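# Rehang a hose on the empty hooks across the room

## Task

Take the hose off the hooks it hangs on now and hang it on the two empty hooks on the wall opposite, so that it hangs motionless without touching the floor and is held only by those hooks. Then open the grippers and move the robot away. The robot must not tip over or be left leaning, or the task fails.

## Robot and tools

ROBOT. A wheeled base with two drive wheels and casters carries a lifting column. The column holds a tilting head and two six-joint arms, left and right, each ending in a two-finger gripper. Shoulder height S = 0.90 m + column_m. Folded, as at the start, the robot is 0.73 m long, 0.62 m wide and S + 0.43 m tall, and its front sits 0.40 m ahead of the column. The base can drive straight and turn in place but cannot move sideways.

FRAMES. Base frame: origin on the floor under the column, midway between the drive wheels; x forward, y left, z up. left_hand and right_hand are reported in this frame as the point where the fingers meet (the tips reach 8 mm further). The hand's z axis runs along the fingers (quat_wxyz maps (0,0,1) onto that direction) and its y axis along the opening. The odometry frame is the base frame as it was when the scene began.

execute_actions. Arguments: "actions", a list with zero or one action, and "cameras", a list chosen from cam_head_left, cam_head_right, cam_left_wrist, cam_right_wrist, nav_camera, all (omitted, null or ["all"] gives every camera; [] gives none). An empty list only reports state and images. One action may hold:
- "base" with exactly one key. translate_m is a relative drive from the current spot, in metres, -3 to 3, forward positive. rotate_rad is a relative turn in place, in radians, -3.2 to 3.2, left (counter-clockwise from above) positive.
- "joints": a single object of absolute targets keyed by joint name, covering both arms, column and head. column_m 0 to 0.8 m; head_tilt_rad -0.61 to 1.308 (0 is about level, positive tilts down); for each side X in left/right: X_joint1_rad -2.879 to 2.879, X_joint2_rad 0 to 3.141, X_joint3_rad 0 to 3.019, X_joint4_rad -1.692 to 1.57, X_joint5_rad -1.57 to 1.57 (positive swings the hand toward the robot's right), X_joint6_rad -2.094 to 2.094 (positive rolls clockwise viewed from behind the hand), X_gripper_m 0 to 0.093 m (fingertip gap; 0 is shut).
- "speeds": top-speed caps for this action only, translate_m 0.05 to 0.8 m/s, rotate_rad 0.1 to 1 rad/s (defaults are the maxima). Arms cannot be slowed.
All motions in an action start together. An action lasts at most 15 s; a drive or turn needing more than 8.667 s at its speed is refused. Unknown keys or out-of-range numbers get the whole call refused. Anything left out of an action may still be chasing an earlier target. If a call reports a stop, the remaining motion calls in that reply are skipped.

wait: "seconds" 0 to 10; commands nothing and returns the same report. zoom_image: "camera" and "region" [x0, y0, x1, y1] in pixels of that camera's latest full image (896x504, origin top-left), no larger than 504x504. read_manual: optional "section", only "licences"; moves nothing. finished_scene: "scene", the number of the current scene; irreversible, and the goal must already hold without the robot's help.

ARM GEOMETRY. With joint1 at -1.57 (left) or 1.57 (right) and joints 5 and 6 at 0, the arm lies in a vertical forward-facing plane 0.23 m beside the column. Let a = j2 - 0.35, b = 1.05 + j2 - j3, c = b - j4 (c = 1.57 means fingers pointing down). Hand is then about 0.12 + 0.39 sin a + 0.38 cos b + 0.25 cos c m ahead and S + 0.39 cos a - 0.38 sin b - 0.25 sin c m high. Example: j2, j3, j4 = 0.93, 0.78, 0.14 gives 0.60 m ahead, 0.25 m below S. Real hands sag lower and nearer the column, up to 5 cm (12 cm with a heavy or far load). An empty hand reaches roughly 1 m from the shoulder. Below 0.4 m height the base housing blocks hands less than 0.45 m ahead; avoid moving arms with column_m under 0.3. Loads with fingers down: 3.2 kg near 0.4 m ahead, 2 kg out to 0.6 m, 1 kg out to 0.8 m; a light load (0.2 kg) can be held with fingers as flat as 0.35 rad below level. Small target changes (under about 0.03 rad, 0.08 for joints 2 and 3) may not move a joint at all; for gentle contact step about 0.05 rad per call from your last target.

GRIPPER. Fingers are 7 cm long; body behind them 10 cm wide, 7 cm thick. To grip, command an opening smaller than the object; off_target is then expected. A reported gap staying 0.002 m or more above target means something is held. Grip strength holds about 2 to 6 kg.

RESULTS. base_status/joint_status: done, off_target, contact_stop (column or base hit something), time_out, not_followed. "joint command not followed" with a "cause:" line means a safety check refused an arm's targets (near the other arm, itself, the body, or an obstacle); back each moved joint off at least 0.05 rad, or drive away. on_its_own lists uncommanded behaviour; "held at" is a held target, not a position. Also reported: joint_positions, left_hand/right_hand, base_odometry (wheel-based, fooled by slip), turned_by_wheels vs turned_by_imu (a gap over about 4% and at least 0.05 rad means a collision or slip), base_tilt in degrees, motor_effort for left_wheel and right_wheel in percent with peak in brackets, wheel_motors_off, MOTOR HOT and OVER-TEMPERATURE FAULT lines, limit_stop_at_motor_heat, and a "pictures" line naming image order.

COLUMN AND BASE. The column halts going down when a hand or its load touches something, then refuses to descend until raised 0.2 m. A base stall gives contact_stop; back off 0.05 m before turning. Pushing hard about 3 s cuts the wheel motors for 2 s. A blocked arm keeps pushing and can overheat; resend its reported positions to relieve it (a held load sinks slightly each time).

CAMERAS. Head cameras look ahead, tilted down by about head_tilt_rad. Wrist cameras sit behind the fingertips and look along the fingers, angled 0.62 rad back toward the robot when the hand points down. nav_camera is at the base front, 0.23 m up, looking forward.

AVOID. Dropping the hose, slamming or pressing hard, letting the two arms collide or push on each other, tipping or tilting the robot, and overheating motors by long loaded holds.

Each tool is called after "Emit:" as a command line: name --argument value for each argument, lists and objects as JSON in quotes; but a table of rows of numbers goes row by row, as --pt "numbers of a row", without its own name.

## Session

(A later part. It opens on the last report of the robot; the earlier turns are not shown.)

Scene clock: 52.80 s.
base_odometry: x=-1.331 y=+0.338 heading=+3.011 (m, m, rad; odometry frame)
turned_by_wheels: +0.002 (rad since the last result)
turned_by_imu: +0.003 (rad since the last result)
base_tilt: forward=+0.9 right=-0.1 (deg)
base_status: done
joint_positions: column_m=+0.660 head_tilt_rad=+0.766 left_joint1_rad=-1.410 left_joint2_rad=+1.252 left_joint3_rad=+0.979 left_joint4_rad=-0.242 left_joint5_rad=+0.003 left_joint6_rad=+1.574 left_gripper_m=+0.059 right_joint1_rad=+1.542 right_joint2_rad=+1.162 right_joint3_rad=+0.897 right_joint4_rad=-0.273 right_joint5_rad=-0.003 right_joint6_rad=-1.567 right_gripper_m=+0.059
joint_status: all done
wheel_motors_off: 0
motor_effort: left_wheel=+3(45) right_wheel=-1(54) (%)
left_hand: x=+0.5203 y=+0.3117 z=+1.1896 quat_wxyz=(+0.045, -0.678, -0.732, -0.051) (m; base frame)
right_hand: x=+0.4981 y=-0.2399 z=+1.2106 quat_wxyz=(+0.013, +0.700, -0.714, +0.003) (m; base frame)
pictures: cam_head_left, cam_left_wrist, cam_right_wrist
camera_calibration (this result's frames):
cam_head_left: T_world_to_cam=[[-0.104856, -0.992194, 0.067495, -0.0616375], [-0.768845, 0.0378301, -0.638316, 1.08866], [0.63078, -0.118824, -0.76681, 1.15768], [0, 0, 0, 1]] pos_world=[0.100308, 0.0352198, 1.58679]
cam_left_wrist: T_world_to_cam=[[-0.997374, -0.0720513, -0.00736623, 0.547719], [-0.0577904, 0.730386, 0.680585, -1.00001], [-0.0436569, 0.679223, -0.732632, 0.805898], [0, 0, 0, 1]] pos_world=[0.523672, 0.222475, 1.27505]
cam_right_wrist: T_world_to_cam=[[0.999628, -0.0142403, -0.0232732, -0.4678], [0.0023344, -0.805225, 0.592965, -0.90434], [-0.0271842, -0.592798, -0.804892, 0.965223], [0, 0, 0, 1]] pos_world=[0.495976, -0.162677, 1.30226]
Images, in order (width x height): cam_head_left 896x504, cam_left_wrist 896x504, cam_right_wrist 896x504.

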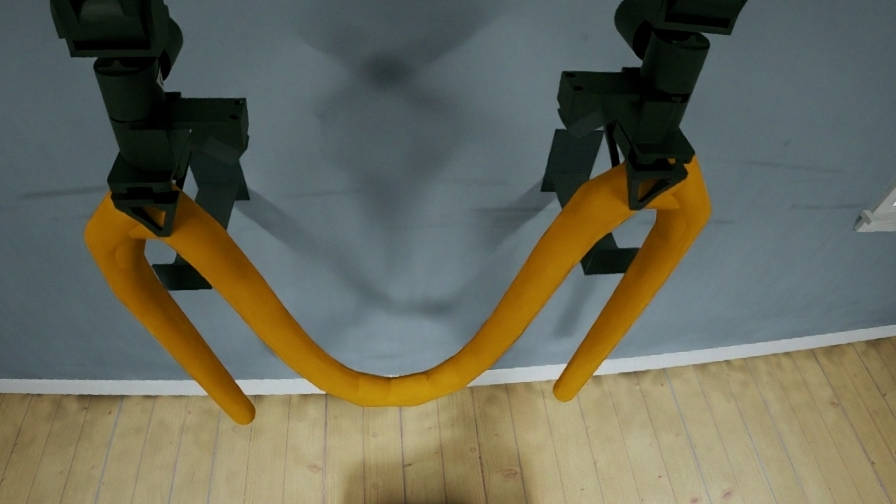

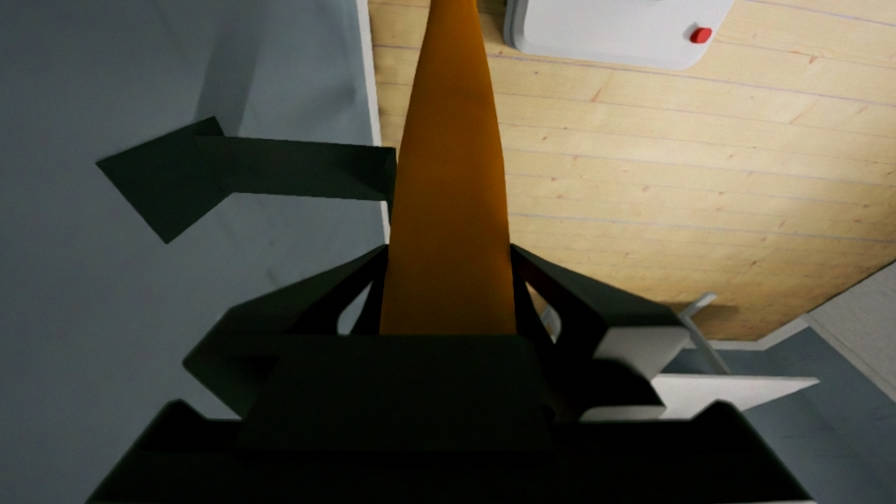

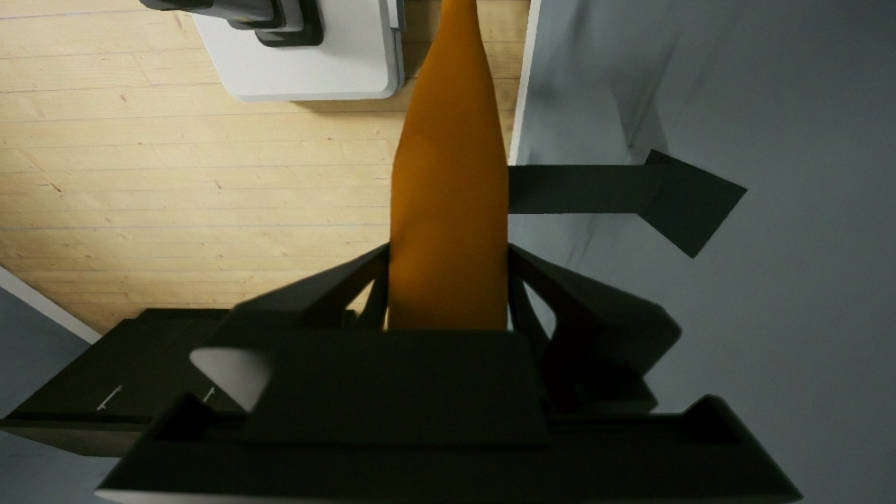

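Emit:
execute_actions --actions '[{"base":{"translate_m":-0.4},"speeds":{"translate_m":0.3}}]' --cameras '["cam_head_left"]'

Emit:
execute_actions --actions '[{"base":{"rotate_rad":-3.02},"speeds":{"rotate_rad":0.6},"joints":{"head_tilt_rad":0.5}}]' --cameras '["cam_head_left"]'

Emit:
execute_actions --actions '[{"base":{"translate_m":1.0},"speeds":{"translate_m":0.4}}]' --cameras '[]'

Emit:
execute_actions --actions '[{"base":{"rotate_rad":-0.16},"speeds":{"rotate_rad":0.4}}]' --cameras '["cam_head_left","cam_head_right","nav_camera"]'

Scene clock: 58.20 s.
base_odometry: x=-0.934 y=+0.286 heading=+3.011 (m, m, rad; odometry frame)
turned_by_wheels: -0.001 (rad since the last result)
turned_by_imu: -0.001 (rad since the last result)
base_tilt: forward=+0.9 right=-0.1 (deg)
base_status: done
joint_positions: column_m=+0.660 head_tilt_rad=+0.766 left_joint1_rad=-1.411 left_joint2_rad=+1.252 left_joint3_rad=+0.978 left_joint4_rad=-0.242 left_joint5_rad=+0.003 left_joint6_rad=+1.574 left_gripper_m=+0.059 right_joint1_rad=+1.542 right_joint2_rad=+1.163 right_joint3_rad=+0.896 right_joint4_rad=-0.272 right_joint5_rad=-0.003 right_joint6_rad=-1.567 right_gripper_m=+0.059
joint_status: not commanded
wheel_motors_off: 0
motor_effort: left_wheel=-2(52) right_wheel=+2(82) (%)
left_hand: x=+0.5193 y=+0.3113 z=+1.1894 quat_wxyz=(+0.045, -0.678, -0.732, -0.050) (m; base frame)
right_hand: x=+0.4972 y=-0.2397 z=+1.2104 quat_wxyz=(+0.013, +0.701, -0.713, +0.002) (m; base frame)
pictures: cam_head_left
camera_calibration (this result's frames):
cam_head_left: T_world_to_cam=[[-0.104864, -0.992194, 0.0674817, -0.0616151], [-0.768764, 0.0378301, -0.638413, 1.08882], [0.630877, -0.118824, -0.76673, 1.15754], [0, 0, 0, 1]] pos_world=[0.100316, 0.0352198, 1.58679]
Images, in order (width x height): cam_head_left 896x504.

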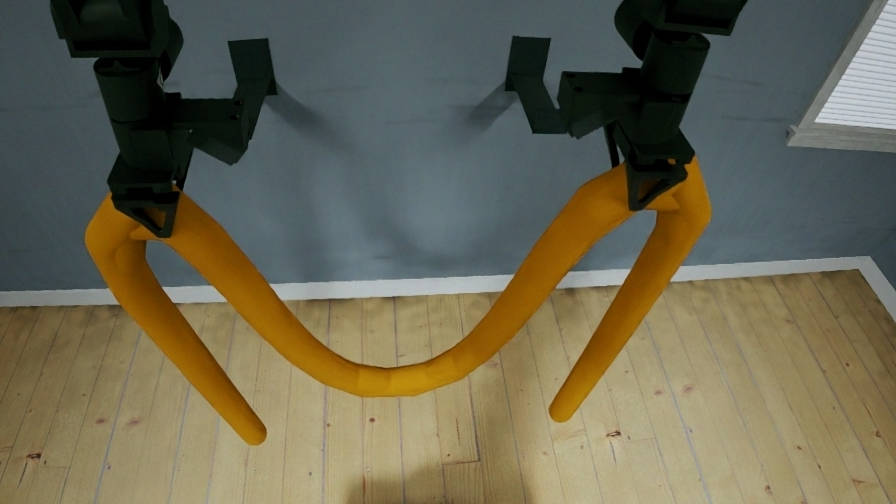

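Scene clock: 64.43 s.
base_odometry: x=-0.934 y=+0.286 heading=-0.008 (m, m, rad; odometry frame)
turned_by_wheels: -3.019 (rad since the last result)
turned_by_imu: -2.981 (rad since the last result)
base_tilt: forward=+0.9 right=-0.1 (deg)
base_status: done
joint_positions: column_m=+0.660 head_tilt_rad=+0.518 left_joint1_rad=-1.417 left_joint2_rad=+1.252 left_joint3_rad=+0.978 left_joint4_rad=-0.242 left_joint5_rad=+0.006 left_joint6_rad=+1.574 left_gripper_m=+0.059 right_joint1_rad=+1.547 right_joint2_rad=+1.163 right_joint3_rad=+0.896 right_joint4_rad=-0.272 right_joint5_rad=-0.004 right_joint6_rad=-1.567 right_gripper_m=+0.059
joint_status: all done
wheel_motors_off: 0
motor_effort: left_wheel=+7(66) right_wheel=-6(60) (%)
left_hand: x=+0.5196 y=+0.3078 z=+1.1890 quat_wxyz=(+0.042, -0.679, -0.731, -0.048) (m; base frame)
right_hand: x=+0.4973 y=-0.2369 z=+1.2103 quat_wxyz=(+0.011, +0.702, -0.713, +0.000) (m; base frame)
pictures: cam_head_left
camera_calibration (this result's frames):
cam_head_left: T_world_to_cam=[[-0.118197, -0.992194, 0.0397481, -0.0153026], [-0.589024, 0.0378301, -0.807229, 1.35768], [0.799425, -0.118824, -0.588898, 0.856424], [0, 0, 0, 1]] pos_world=[0.113251, 0.0352198, 1.60091]
Images, in order (width x height): cam_head_left 896x504.

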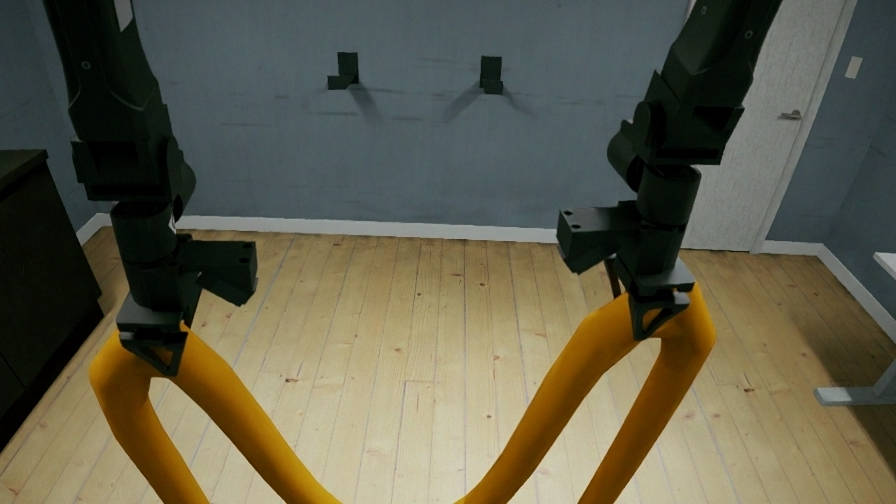

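Scene clock: 68.40 s.
base_odometry: x=+0.066 y=+0.277 heading=-0.009 (m, m, rad; odometry frame)
turned_by_wheels: -0.001 (rad since the last result)
turned_by_imu: +0.003 (rad since the last result)
base_tilt: forward=+0.9 right=-0.1 (deg)
base_status: done
joint_positions: column_m=+0.660 head_tilt_rad=+0.518 left_joint1_rad=-1.417 left_joint2_rad=+1.252 left_joint3_rad=+0.976 left_joint4_rad=-0.242 left_joint5_rad=+0.006 left_joint6_rad=+1.574 left_gripper_m=+0.059 right_joint1_rad=+1.547 right_joint2_rad=+1.163 right_joint3_rad=+0.896 right_joint4_rad=-0.272 right_joint5_rad=-0.004 right_joint6_rad=-1.567 right_gripper_m=+0.059
joint_status: not commanded
wheel_motors_off: 0
motor_effort: left_wheel=-1(66) right_wheel=+2(59) (%)
left_hand: x=+0.5189 y=+0.3077 z=+1.1889 quat_wxyz=(+0.043, -0.679, -0.731, -0.047) (m; base frame)
right_hand: x=+0.4974 y=-0.2369 z=+1.2103 quat_wxyz=(+0.011, +0.702, -0.713, +0.000) (m; base frame)
pictures: none
No camera images: the call's "cameras" was empty. Leave "cameras" out to get every camera's image.

Scene clock: 69.63 s.
base_odometry: x=+0.067 y=+0.277 heading=-0.167 (m, m, rad; odometry frame)
turned_by_wheels: -0.158 (rad since the last result)
turned_by_imu: -0.154 (rad since the last result)
base_tilt: forward=+1.0 right=-0.1 (deg)
base_status: done
joint_positions: column_m=+0.660 head_tilt_rad=+0.518 left_joint1_rad=-1.417 left_joint2_rad=+1.252 left_joint3_rad=+0.976 left_joint4_rad=-0.242 left_joint5_rad=+0.006 left_joint6_rad=+1.574 left_gripper_m=+0.059 right_joint1_rad=+1.549 right_joint2_rad=+1.163 right_joint3_rad=+0.896 right_joint4_rad=-0.272 right_joint5_rad=-0.004 right_joint6_rad=-1.567 right_gripper_m=+0.059
joint_status: not commanded
wheel_motors_off: 0
motor_effort: left_wheel=+1(57) right_wheel=-1(63) (%)
left_hand: x=+0.5189 y=+0.3077 z=+1.1888 quat_wxyz=(+0.043, -0.679, -0.731, -0.047) (m; base frame)
right_hand: x=+0.4974 y=-0.2361 z=+1.2103 quat_wxyz=(+0.011, +0.702, -0.712, +0.000) (m; base frame)
pictures: cam_head_left, cam_head_right, nav_camera
camera_calibration (this result's frames):
cam_head_left: T_world_to_cam=[[-0.118215, -0.992194, 0.0396938, -0.0152123], [-0.588653, 0.0378301, -0.8075, 1.35811], [0.799695, -0.118824, -0.588531, 0.855806], [0, 0, 0, 1]] pos_world=[0.113272, 0.0352198, 1.60094]
cam_head_right: T_world_to_cam=[[-0.114575, -0.992999, 0.0287411, -0.0598518], [-0.588149, 0.0444891, -0.807528, 1.36239], [0.800595, -0.109426, -0.589129, 0.851232], [0, 0, 0, 1]] pos_world=[0.11294, -0.0268973, 1.60337]
Images, in order (width x height): cam_head_left 896x504, cam_head_right 896x504, nav_camera 896x504.

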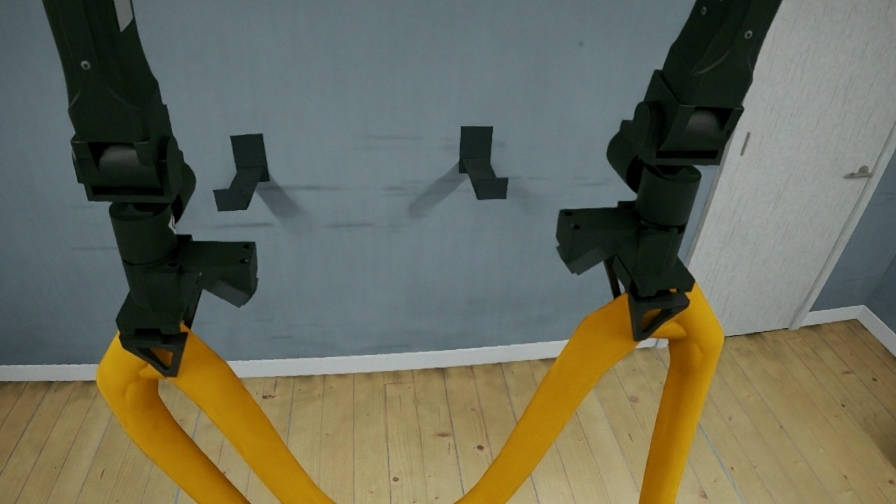

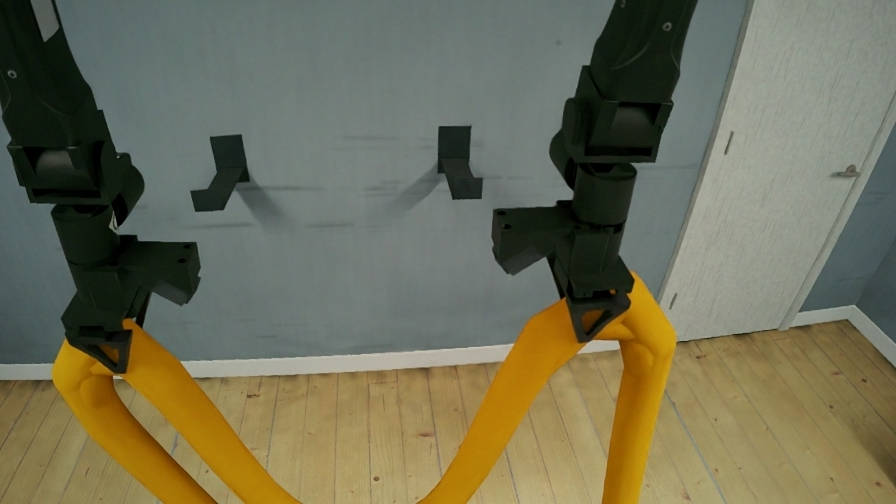

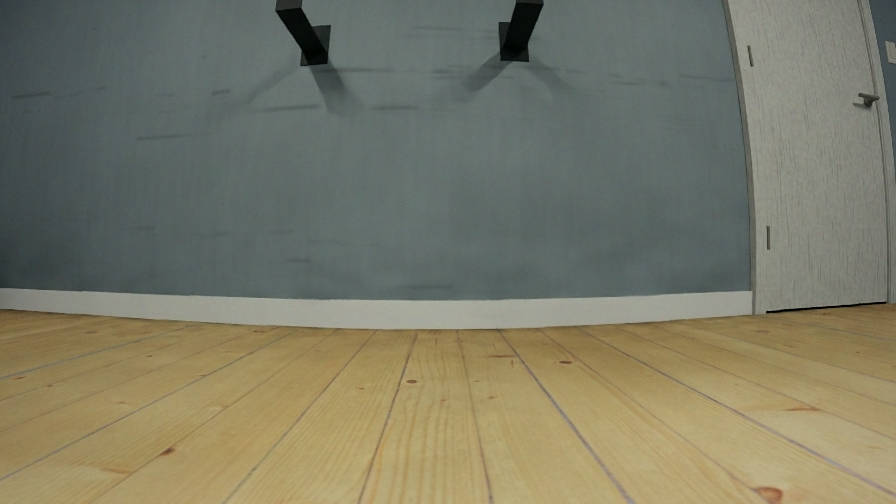

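Emit:
execute_actions --actions '[{"base":{"rotate_rad":0.13},"speeds":{"rotate_rad":0.4}}]' --cameras '[]'

Emit:
execute_actions --actions '[{"base":{"translate_m":0.45},"speeds":{"translate_m":0.3}}]' --cameras '[]'

Emit:
execute_actions --actions '[{"base":{"rotate_rad":-0.13},"speeds":{"rotate_rad":0.4},"joints":{"head_tilt_rad":0.75}}]'

Scene clock: 72.30 s.
base_odometry: x=+0.067 y=+0.277 heading=-0.040 (m, m, rad; odometry frame)
turned_by_wheels: +0.127 (rad since the last result)
turned_by_imu: +0.126 (rad since the last result)
base_tilt: forward=+1.0 right=-0.1 (deg)
base_status: done
joint_positions: column_m=+0.660 head_tilt_rad=+0.518 left_joint1_rad=-1.414 left_joint2_rad=+1.252 left_joint3_rad=+0.976 left_joint4_rad=-0.242 left_joint5_rad=+0.006 left_joint6_rad=+1.574 left_gripper_m=+0.059 right_joint1_rad=+1.549 right_joint2_rad=+1.163 right_joint3_rad=+0.896 right_joint4_rad=-0.272 right_joint5_rad=-0.006 right_joint6_rad=-1.567 right_gripper_m=+0.059
joint_status: not commanded
wheel_motors_off: 0
motor_effort: left_wheel=-1(36) right_wheel=+0(69) (%)
left_hand: x=+0.5188 y=+0.3093 z=+1.1891 quat_wxyz=(+0.044, -0.679, -0.732, -0.048) (m; base frame)
right_hand: x=+0.4974 y=-0.2356 z=+1.2103 quat_wxyz=(+0.010, +0.702, -0.712, -0.001) (m; base frame)
pictures: none
No camera images: the call's "cameras" was empty. Leave "cameras" out to get every camera's image.

Scene clock: 75.07 s.
base_odometry: x=+0.516 y=+0.259 heading=-0.042 (m, m, rad; odometry frame)
turned_by_wheels: -0.002 (rad since the last result)
turned_by_imu: +0.000 (rad since the last result)
base_tilt: forward=+0.9 right=-0.2 (deg)
base_status: done
joint_positions: column_m=+0.660 head_tilt_rad=+0.518 left_joint1_rad=-1.414 left_joint2_rad=+1.252 left_joint3_rad=+0.975 left_joint4_rad=-0.242 left_joint5_rad=+0.006 left_joint6_rad=+1.574 left_gripper_m=+0.059 right_joint1_rad=+1.549 right_joint2_rad=+1.164 right_joint3_rad=+0.894 right_joint4_rad=-0.272 right_joint5_rad=-0.006 right_joint6_rad=-1.567 right_gripper_m=+0.059
joint_status: not commanded
wheel_motors_off: 0
motor_effort: left_wheel=+1(50) right_wheel=+2(73) (%)
left_hand: x=+0.5179 y=+0.3093 z=+1.1888 quat_wxyz=(+0.044, -0.679, -0.732, -0.048) (m; base frame)
right_hand: x=+0.4962 y=-0.2356 z=+1.2098 quat_wxyz=(+0.011, +0.702, -0.712, -0.002) (m; base frame)
pictures: none
No camera images: the call's "cameras" was empty. Leave "cameras" out to get every camera's image.

Scene clock: 76.23 s.
base_odometry: x=+0.517 y=+0.259 heading=-0.170 (m, m, rad; odometry frame)
turned_by_wheels: -0.128 (rad since the last result)
turned_by_imu: -0.126 (rad since the last result)
base_tilt: forward=+1.0 right=-0.2 (deg)
base_status: done
joint_positions: column_m=+0.660 head_tilt_rad=+0.752 left_joint1_rad=-1.416 left_joint2_rad=+1.252 left_joint3_rad=+0.975 left_joint4_rad=-0.242 left_joint5_rad=+0.006 left_joint6_rad=+1.574 left_gripper_m=+0.059 right_joint1_rad=+1.549 right_joint2_rad=+1.164 right_joint3_rad=+0.894 right_joint4_rad=-0.272 right_joint5_rad=-0.004 right_joint6_rad=-1.567 right_gripper_m=+0.059
joint_status: all done
wheel_motors_off: 0
motor_effort: left_wheel=-1(43) right_wheel=+0(64) (%)
left_hand: x=+0.5180 y=+0.3080 z=+1.1886 quat_wxyz=(+0.043, -0.679, -0.731, -0.047) (m; base frame)
right_hand: x=+0.4962 y=-0.2358 z=+1.2098 quat_wxyz=(+0.011, +0.702, -0.712, -0.001) (m; base frame)
pictures: cam_head_left, cam_head_right, cam_left_wrist, cam_right_wrist, nav_camera
camera_calibration (this result's frames):
cam_head_left: T_world_to_cam=[[-0.105765, -0.992194, 0.0660613, -0.0592323], [-0.760084, 0.0378301, -0.648723, 1.10535], [0.64116, -0.118824, -0.758152, 1.14291], [0, 0, 0, 1]] pos_world=[0.101108, 0.0352198, 1.58748]
cam_head_right: T_world_to_cam=[[-0.104768, -0.992999, 0.0545627, -0.102841], [-0.7596, 0.0444891, -0.648867, 1.10983], [0.641897, -0.109426, -0.758943, 1.13866], [0, 0, 0, 1]] pos_world=[0.101349, -0.0268973, 1.58992]
cam_left_wrist: T_world_to_cam=[[-0.997559, -0.0697738, -0.0028752, 0.539297], [-0.0534177, 0.735902, 0.674978, -0.994065], [-0.0449799, 0.673484, -0.737832, 0.816201], [0, 0, 0, 1]] pos_world=[0.521592, 0.219465, 1.27474]
cam_right_wrist: T_world_to_cam=[[0.999598, -0.0103222, -0.0264039, -0.461086], [0.00714451, -0.809578, 0.586968, -0.896752], [-0.0274349, -0.586921, -0.809179, 0.973627], [0, 0, 0, 1]] pos_world=[0.494019, -0.159309, 1.30203]
Images, in order (width x height): cam_head_left 896x504, cam_head_right 896x504, cam_left_wrist 896x504, cam_right_wrist 896x504, nav_camera 896x504.

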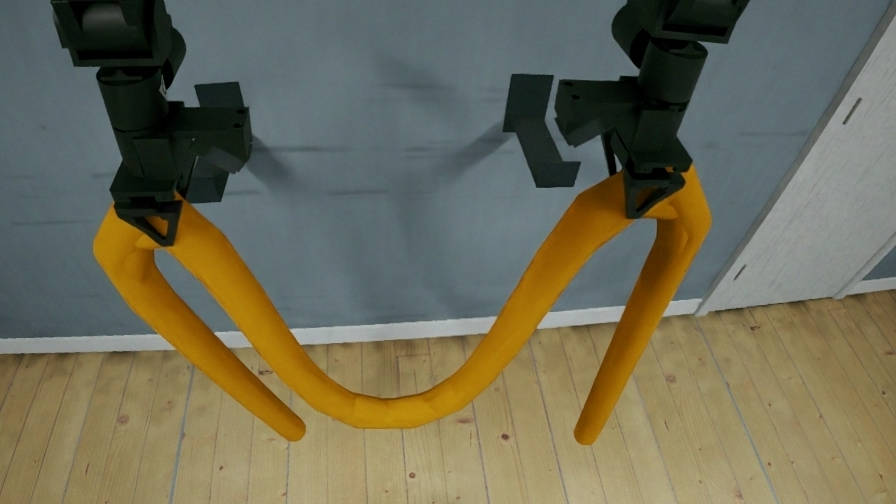

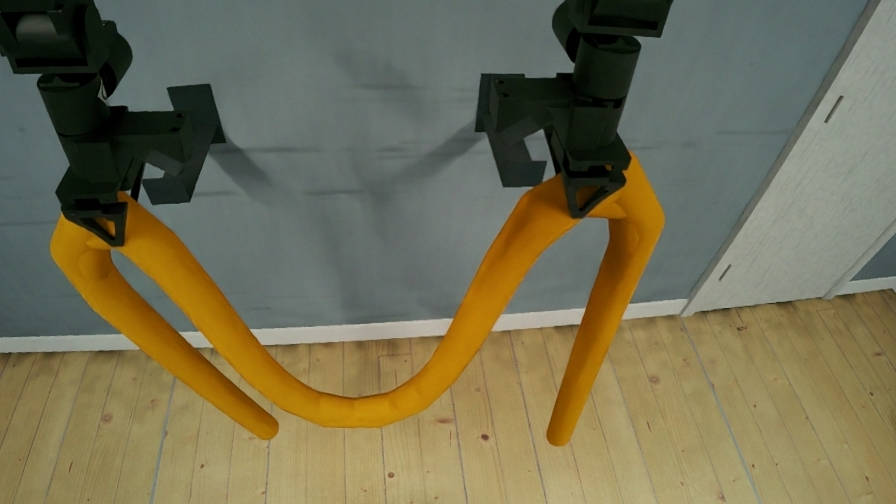

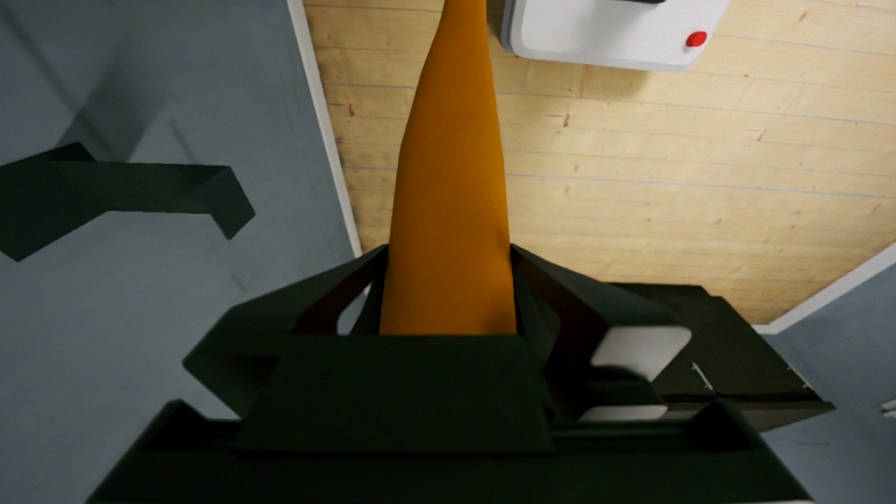

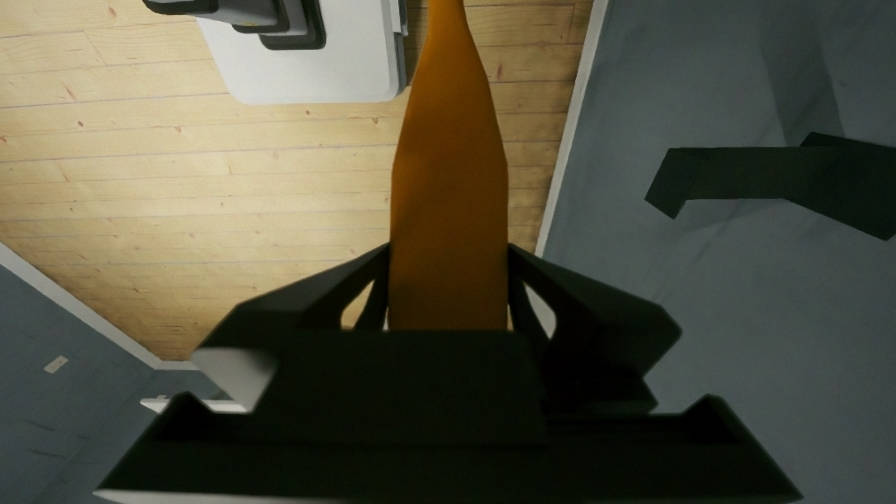

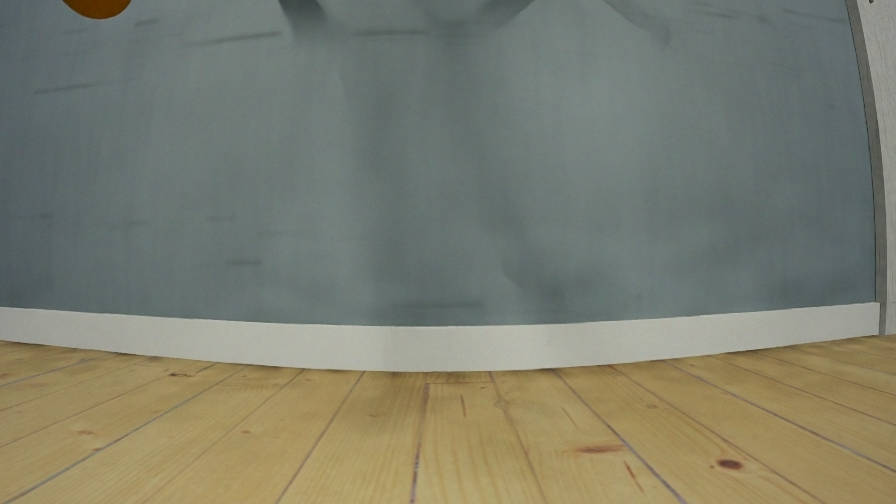

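Emit:
execute_actions --actions '[{"base":{"translate_m":0.33},"speeds":{"translate_m":0.12},"joints":{"left_joint1_rad":-1.37,"right_joint1_rad":1.5,"head_tilt_rad":0.85}}]' --cameras '["cam_head_left","cam_left_wrist","cam_right_wrist"]'

Scene clock: 81.07 s.
base_odometry: x=+0.842 y=+0.203 heading=-0.171 (m, m, rad; odometry frame)
turned_by_wheels: -0.001 (rad since the last result)
turned_by_imu: +0.001 (rad since the last result)
base_tilt: forward=+1.0 right=-0.2 (deg)
base_status: done
joint_positions: column_m=+0.660 head_tilt_rad=+0.852 left_joint1_rad=-1.380 left_joint2_rad=+1.253 left_joint3_rad=+0.975 left_joint4_rad=-0.242 left_joint5_rad=+0.007 left_joint6_rad=+1.571 left_gripper_m=+0.059 right_joint1_rad=+1.508 right_joint2_rad=+1.164 right_joint3_rad=+0.893 right_joint4_rad=-0.272 right_joint5_rad=-0.006 right_joint6_rad=-1.567 right_gripper_m=+0.059
joint_status: all done
wheel_motors_off: 0
motor_effort: left_wheel=+0(42) right_wheel=+2(66) (%)
left_hand: x=+0.5158 y=+0.3277 z=+1.1912 quat_wxyz=(+0.055, -0.671, -0.738, -0.057) (m; base frame)
right_hand: x=+0.4951 y=-0.2569 z=+1.2104 quat_wxyz=(+0.024, +0.694, -0.719, +0.011) (m; base frame)
pictures: cam_head_left, cam_left_wrist, cam_right_wrist
camera_calibration (this result's frames):
cam_head_left: T_world_to_cam=[[-0.0986808, -0.992194, 0.0762393, -0.0763383], [-0.820757, 0.0378301, -0.570024, 0.978856], [0.56269, -0.118824, -0.818084, 1.24547], [0, 0, 0, 1]] pos_world=[0.0950553, 0.0352198, 1.58269]
cam_left_wrist: T_world_to_cam=[[-0.995867, -0.0907037, -0.00467523, 0.5466], [-0.0682769, 0.713704, 0.697112, -1.02179], [-0.059894, 0.69455, -0.716947, 0.780704], [0, 0, 0, 1]] pos_world=[0.521335, 0.236594, 1.27458]
cam_right_wrist: T_world_to_cam=[[0.999126, -0.0320877, -0.0267827, -0.465146], [-0.008862, -0.788856, 0.614514, -0.934203], [-0.0408461, -0.61374, -0.788451, 0.936349], [0, 0, 0, 1]] pos_world=[0.494707, -0.177202, 1.29989]
Images, in order (width x height): cam_head_left 896x504, cam_left_wrist 896x504, cam_right_wrist 896x504.

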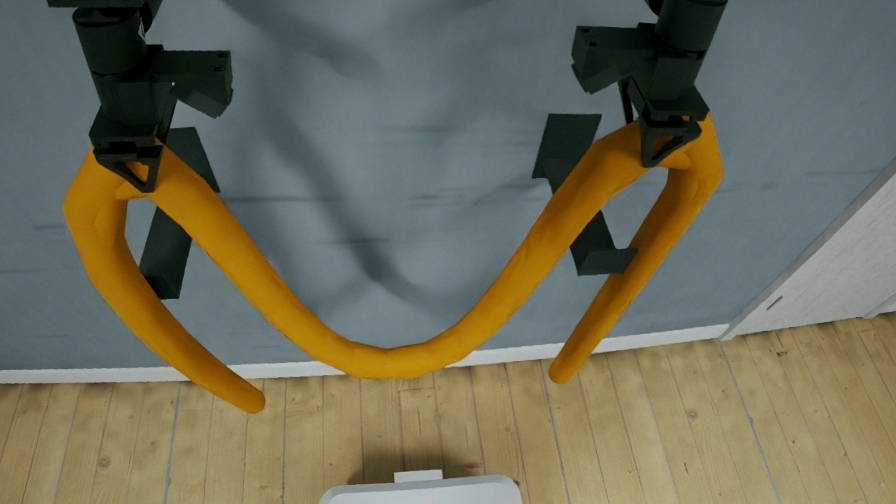

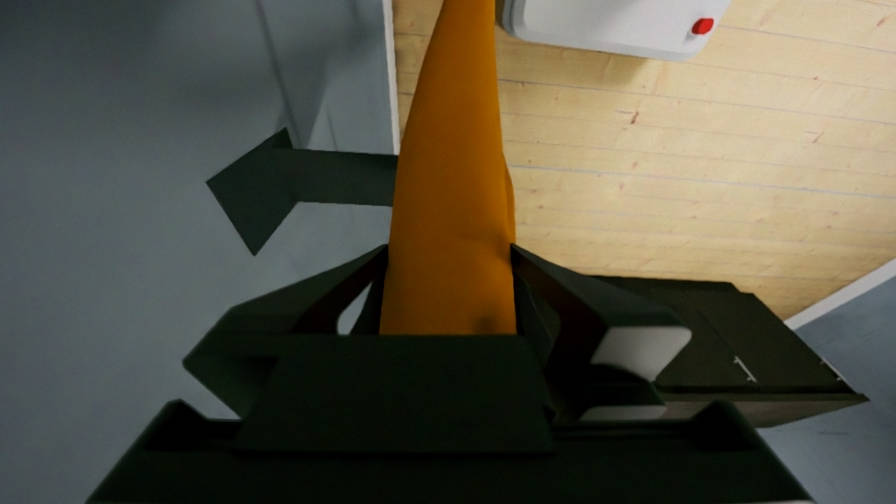

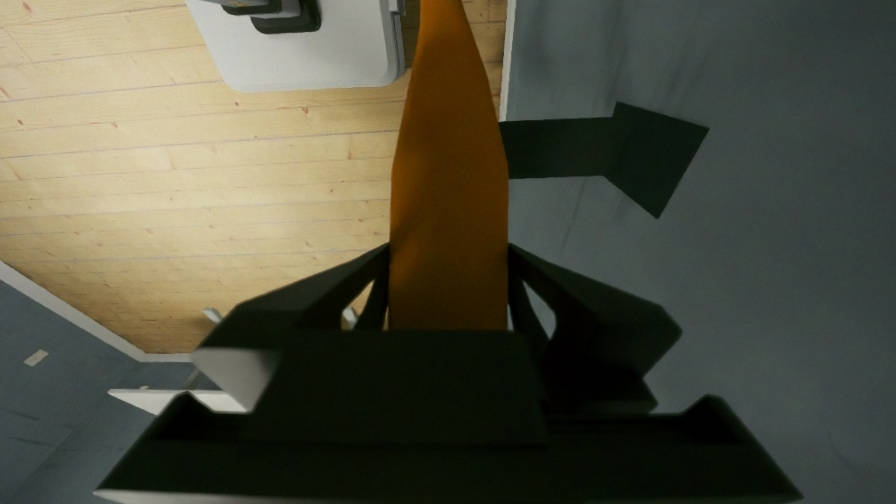

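Emit:
execute_actions --actions '[{"joints":{"left_joint1_rad":-1.33,"right_joint1_rad":1.6,"column_m":0.56}}]' --cameras '["cam_head_left","cam_head_right","cam_left_wrist","cam_right_wrist"]'

Scene clock: 84.53 s.
base_odometry: x=+0.842 y=+0.203 heading=-0.171 (m, m, rad; odometry frame)
turned_by_wheels: +0.000 (rad since the last result)
turned_by_imu: +0.001 (rad since the last result)
base_tilt: forward=+0.9 right=-0.1 (deg)
base_status: not commanded
joint_positions: column_m=+0.560 head_tilt_rad=+0.852 left_joint1_rad=-1.341 left_joint2_rad=+1.253 left_joint3_rad=+0.975 left_joint4_rad=-0.242 left_joint5_rad=+0.008 left_joint6_rad=+1.563 left_gripper_m=+0.059 right_joint1_rad=+1.602 right_joint2_rad=+1.164 right_joint3_rad=+0.893 right_joint4_rad=-0.272 right_joint5_rad=+0.003 right_joint6_rad=-1.567 right_gripper_m=+0.059
joint_status: all done
wheel_motors_off: 0
motor_effort: left_wheel=+0(4) right_wheel=+3(3) (%)
left_hand: x=+0.5136 y=+0.3484 z=+1.0952 quat_wxyz=(+0.066, -0.659, -0.746, -0.069) (m; base frame)
right_hand: x=+0.4955 y=-0.2100 z=+1.1099 quat_wxyz=(-0.002, +0.711, -0.703, -0.015) (m; base frame)
pictures: cam_head_left, cam_head_right, cam_left_wrist, cam_right_wrist
camera_calibration (this result's frames):
cam_head_left: T_world_to_cam=[[-0.0986808, -0.992194, 0.0762393, -0.0687272], [-0.820757, 0.0378301, -0.570023, 0.92195], [0.56269, -0.118824, -0.818084, 1.1638], [0, 0, 0, 1]] pos_world=[0.0950552, 0.0352198, 1.48286]
cam_head_right: T_world_to_cam=[[-0.0988305, -0.992999, 0.0646985, -0.113361], [-0.82029, 0.0444891, -0.570215, 0.926485], [0.563344, -0.109426, -0.818944, 1.15958], [0, 0, 0, 1]] pos_world=[0.0955377, -0.0268973, 1.48526]
cam_left_wrist: T_world_to_cam=[[-0.992964, -0.118027, -0.00965036, 0.559334], [-0.0887945, 0.688153, 0.720111, -0.97555], [-0.0783513, 0.715901, -0.693791, 0.673975], [0, 0, 0, 1]] pos_world=[0.521582, 0.254845, 1.1755]
cam_right_wrist: T_world_to_cam=[[0.999477, 0.0171634, -0.0273989, -0.455867], [0.029493, -0.831211, 0.555174, -0.797494], [-0.0132456, -0.555692, -0.831283, 0.931949], [0, 0, 0, 1]] pos_world=[0.491493, -0.137185, 1.20497]
Images, in order (width x height): cam_head_left 896x504, cam_head_right 896x504, cam_left_wrist 896x504, cam_right_wrist 896x504.

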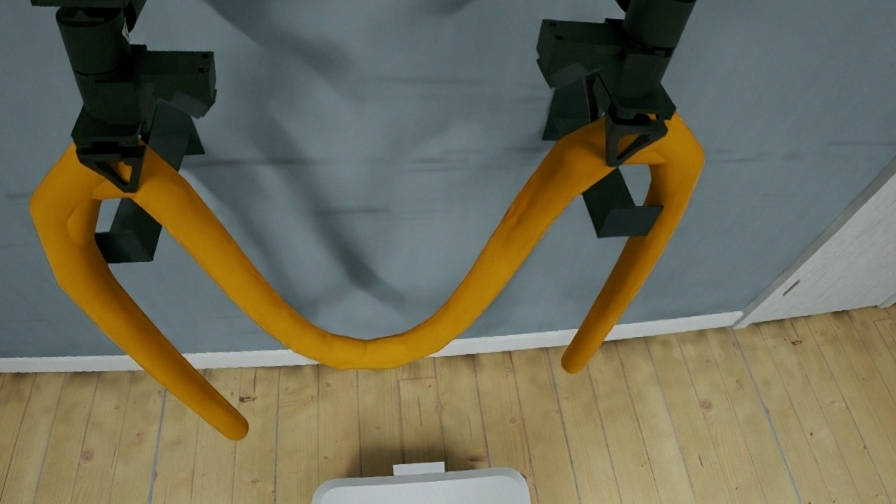

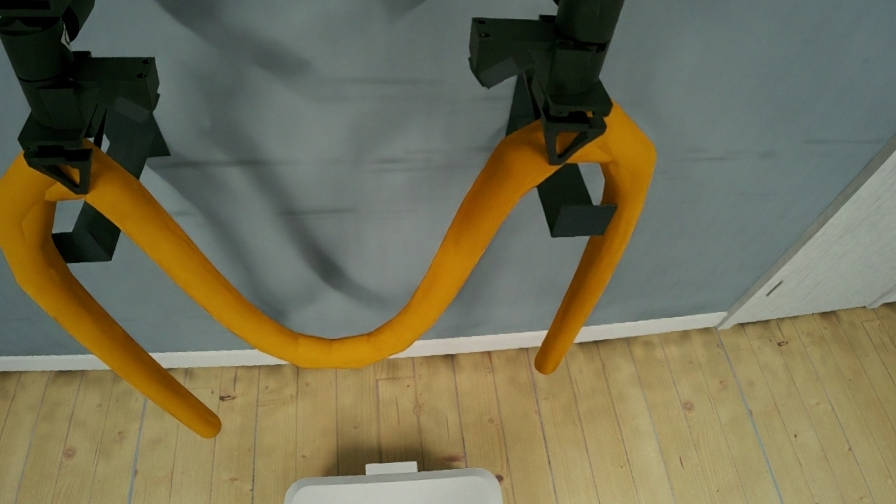

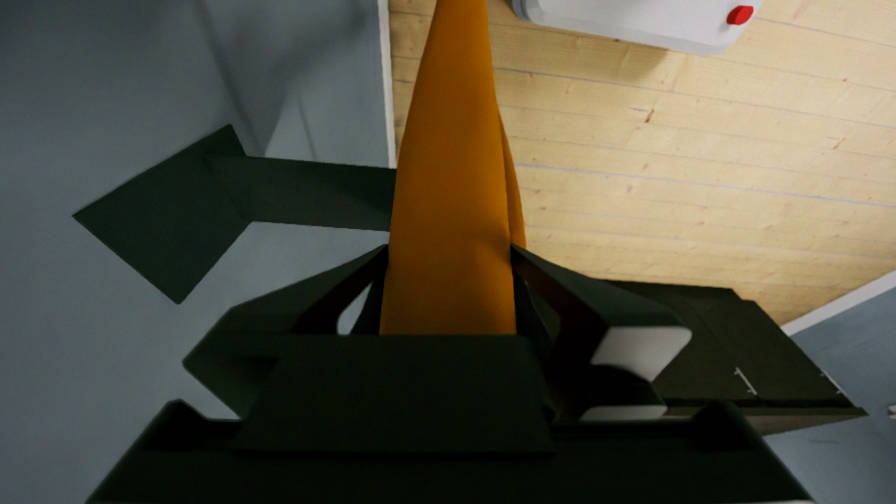

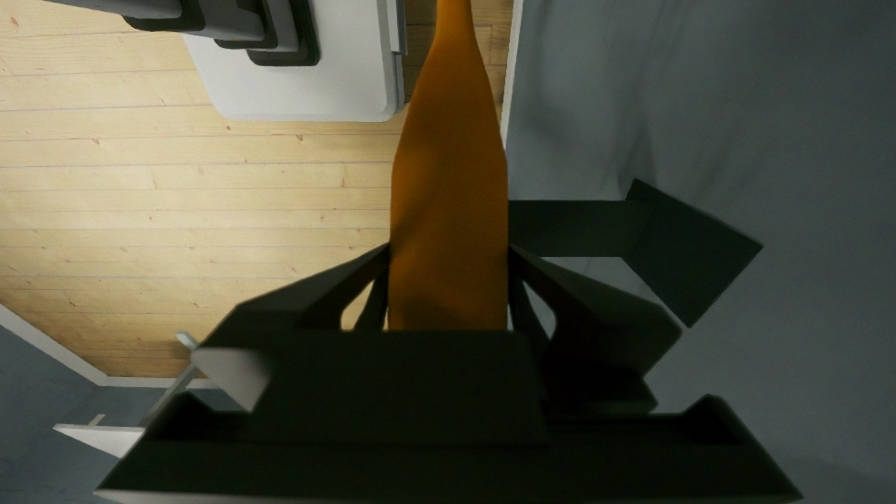

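Emit:
execute_actions --actions '[{"base":{"translate_m":0.04},"speeds":{"translate_m":0.08},"joints":{"left_joint6_rad":1.75,"column_m":0.5,"head_tilt_rad":0.95}}]' --cameras '["cam_head_left","cam_head_right","cam_left_wrist","cam_right_wrist"]'

Scene clock: 87.80 s.
base_odometry: x=+0.881 y=+0.196 heading=-0.171 (m, m, rad; odometry frame)
turned_by_wheels: +0.000 (rad since the last result)
turned_by_imu: +0.001 (rad since the last result)
base_tilt: forward=+0.9 right=-0.1 (deg)
base_status: done
joint_positions: column_m=+0.500 head_tilt_rad=+0.951 left_joint1_rad=-1.341 left_joint2_rad=+1.253 left_joint3_rad=+0.958 left_joint4_rad=-0.263 left_joint5_rad=+0.004 left_joint6_rad=+1.688 left_gripper_m=+0.059 right_joint1_rad=+1.600 right_joint2_rad=+1.164 right_joint3_rad=+0.893 right_joint4_rad=-0.272 right_joint5_rad=+0.005 right_joint6_rad=-1.567 right_gripper_m=+0.059
joint_status: left_joint6_rad time_out (moved +0.126 of +0.187); the others done
wheel_motors_off: 0
on_its_own: left_joint6_rad reads +1.688 and still pushes toward +1.750 since a time_out
motor_effort: left_wheel=+3(31) right_wheel=+1(35) (%)
left_hand: x=+0.4983 y=+0.3476 z=+1.0339 quat_wxyz=(+0.083, -0.703, -0.704, -0.052) (m; base frame)
right_hand: x=+0.4955 y=-0.2112 z=+1.0499 quat_wxyz=(+0.000, +0.711, -0.703, -0.014) (m; base frame)
pictures: cam_head_left, cam_head_right, cam_left_wrist, cam_right_wrist
camera_calibration (this result's frames):
cam_head_left: T_world_to_cam=[[-0.0906707, -0.992194, 0.0856105, -0.0784821], [-0.873031, 0.0378301, -0.486196, 0.765806], [0.479162, -0.118824, -0.869646, 1.19554], [0, 0, 0, 1]] pos_world=[0.0885963, 0.0352198, 1.41875]
cam_head_right: T_world_to_cam=[[-0.0919592, -0.992999, 0.0741409, -0.123857], [-0.872585, 0.0444891, -0.486432, 0.770398], [0.479728, -0.109426, -0.870567, 1.19137], [0, 0, 0, 1]] pos_world=[0.0893138, -0.0268973, 1.4211]
cam_left_wrist: T_world_to_cam=[[-0.998672, -0.00253326, 0.0514652, 0.442896], [0.0353147, 0.693678, 0.719419, -0.995271], [-0.0375228, 0.720281, -0.692667, 0.607772], [0, 0, 0, 1]] pos_world=[0.500261, 0.253753, 1.11421]
cam_right_wrist: T_world_to_cam=[[0.99949, 0.0163408, -0.027424, -0.457661], [0.0288774, -0.82901, 0.558488, -0.767927], [-0.0136086, -0.558996, -0.829059, 0.878532], [0, 0, 0, 1]] pos_world=[0.491559, -0.138045, 1.14468]
Images, in order (width x height): cam_head_left 896x504, cam_head_right 896x504, cam_left_wrist 896x504, cam_right_wrist 896x504.

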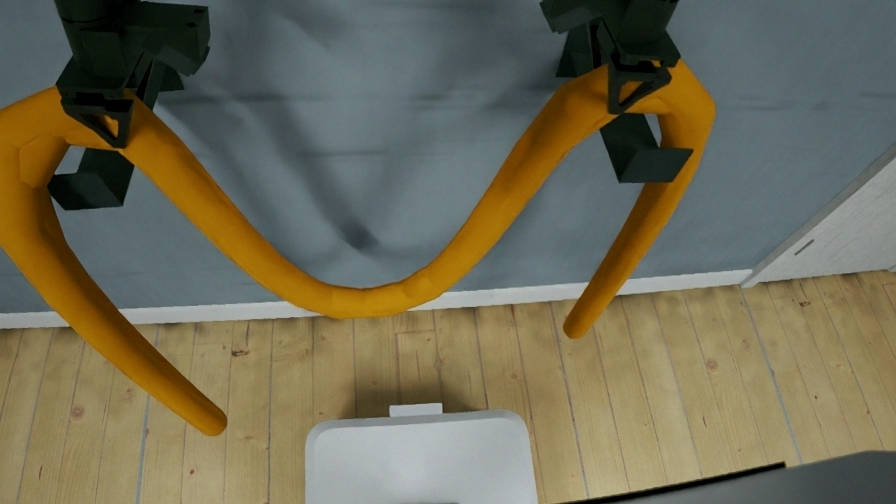

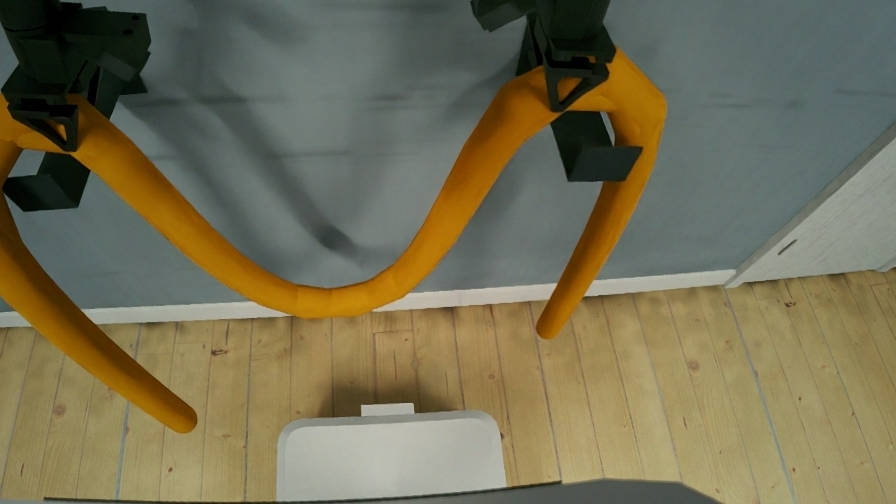

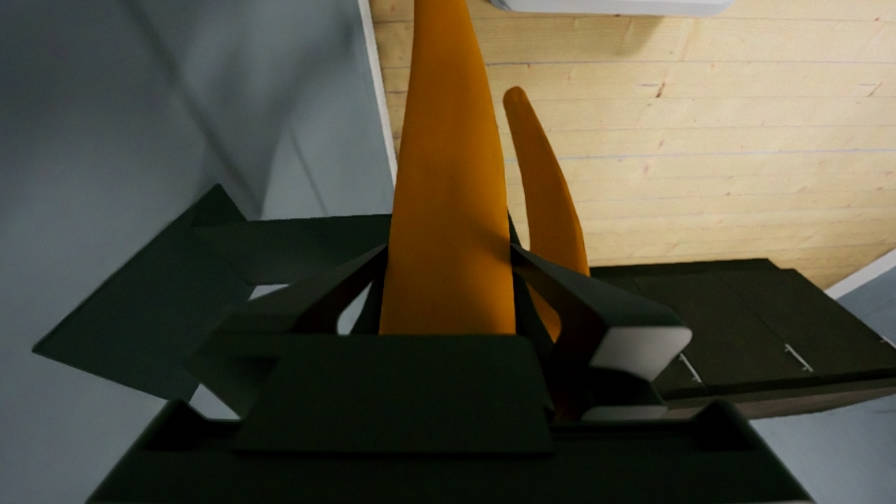

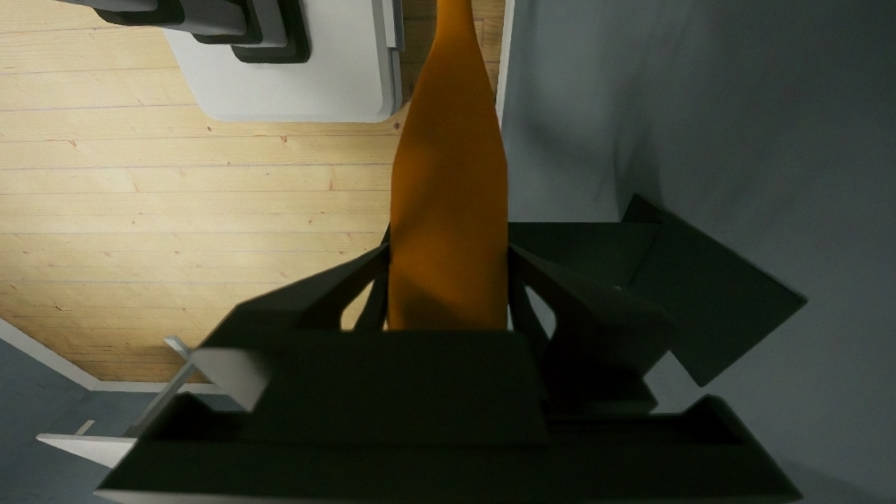

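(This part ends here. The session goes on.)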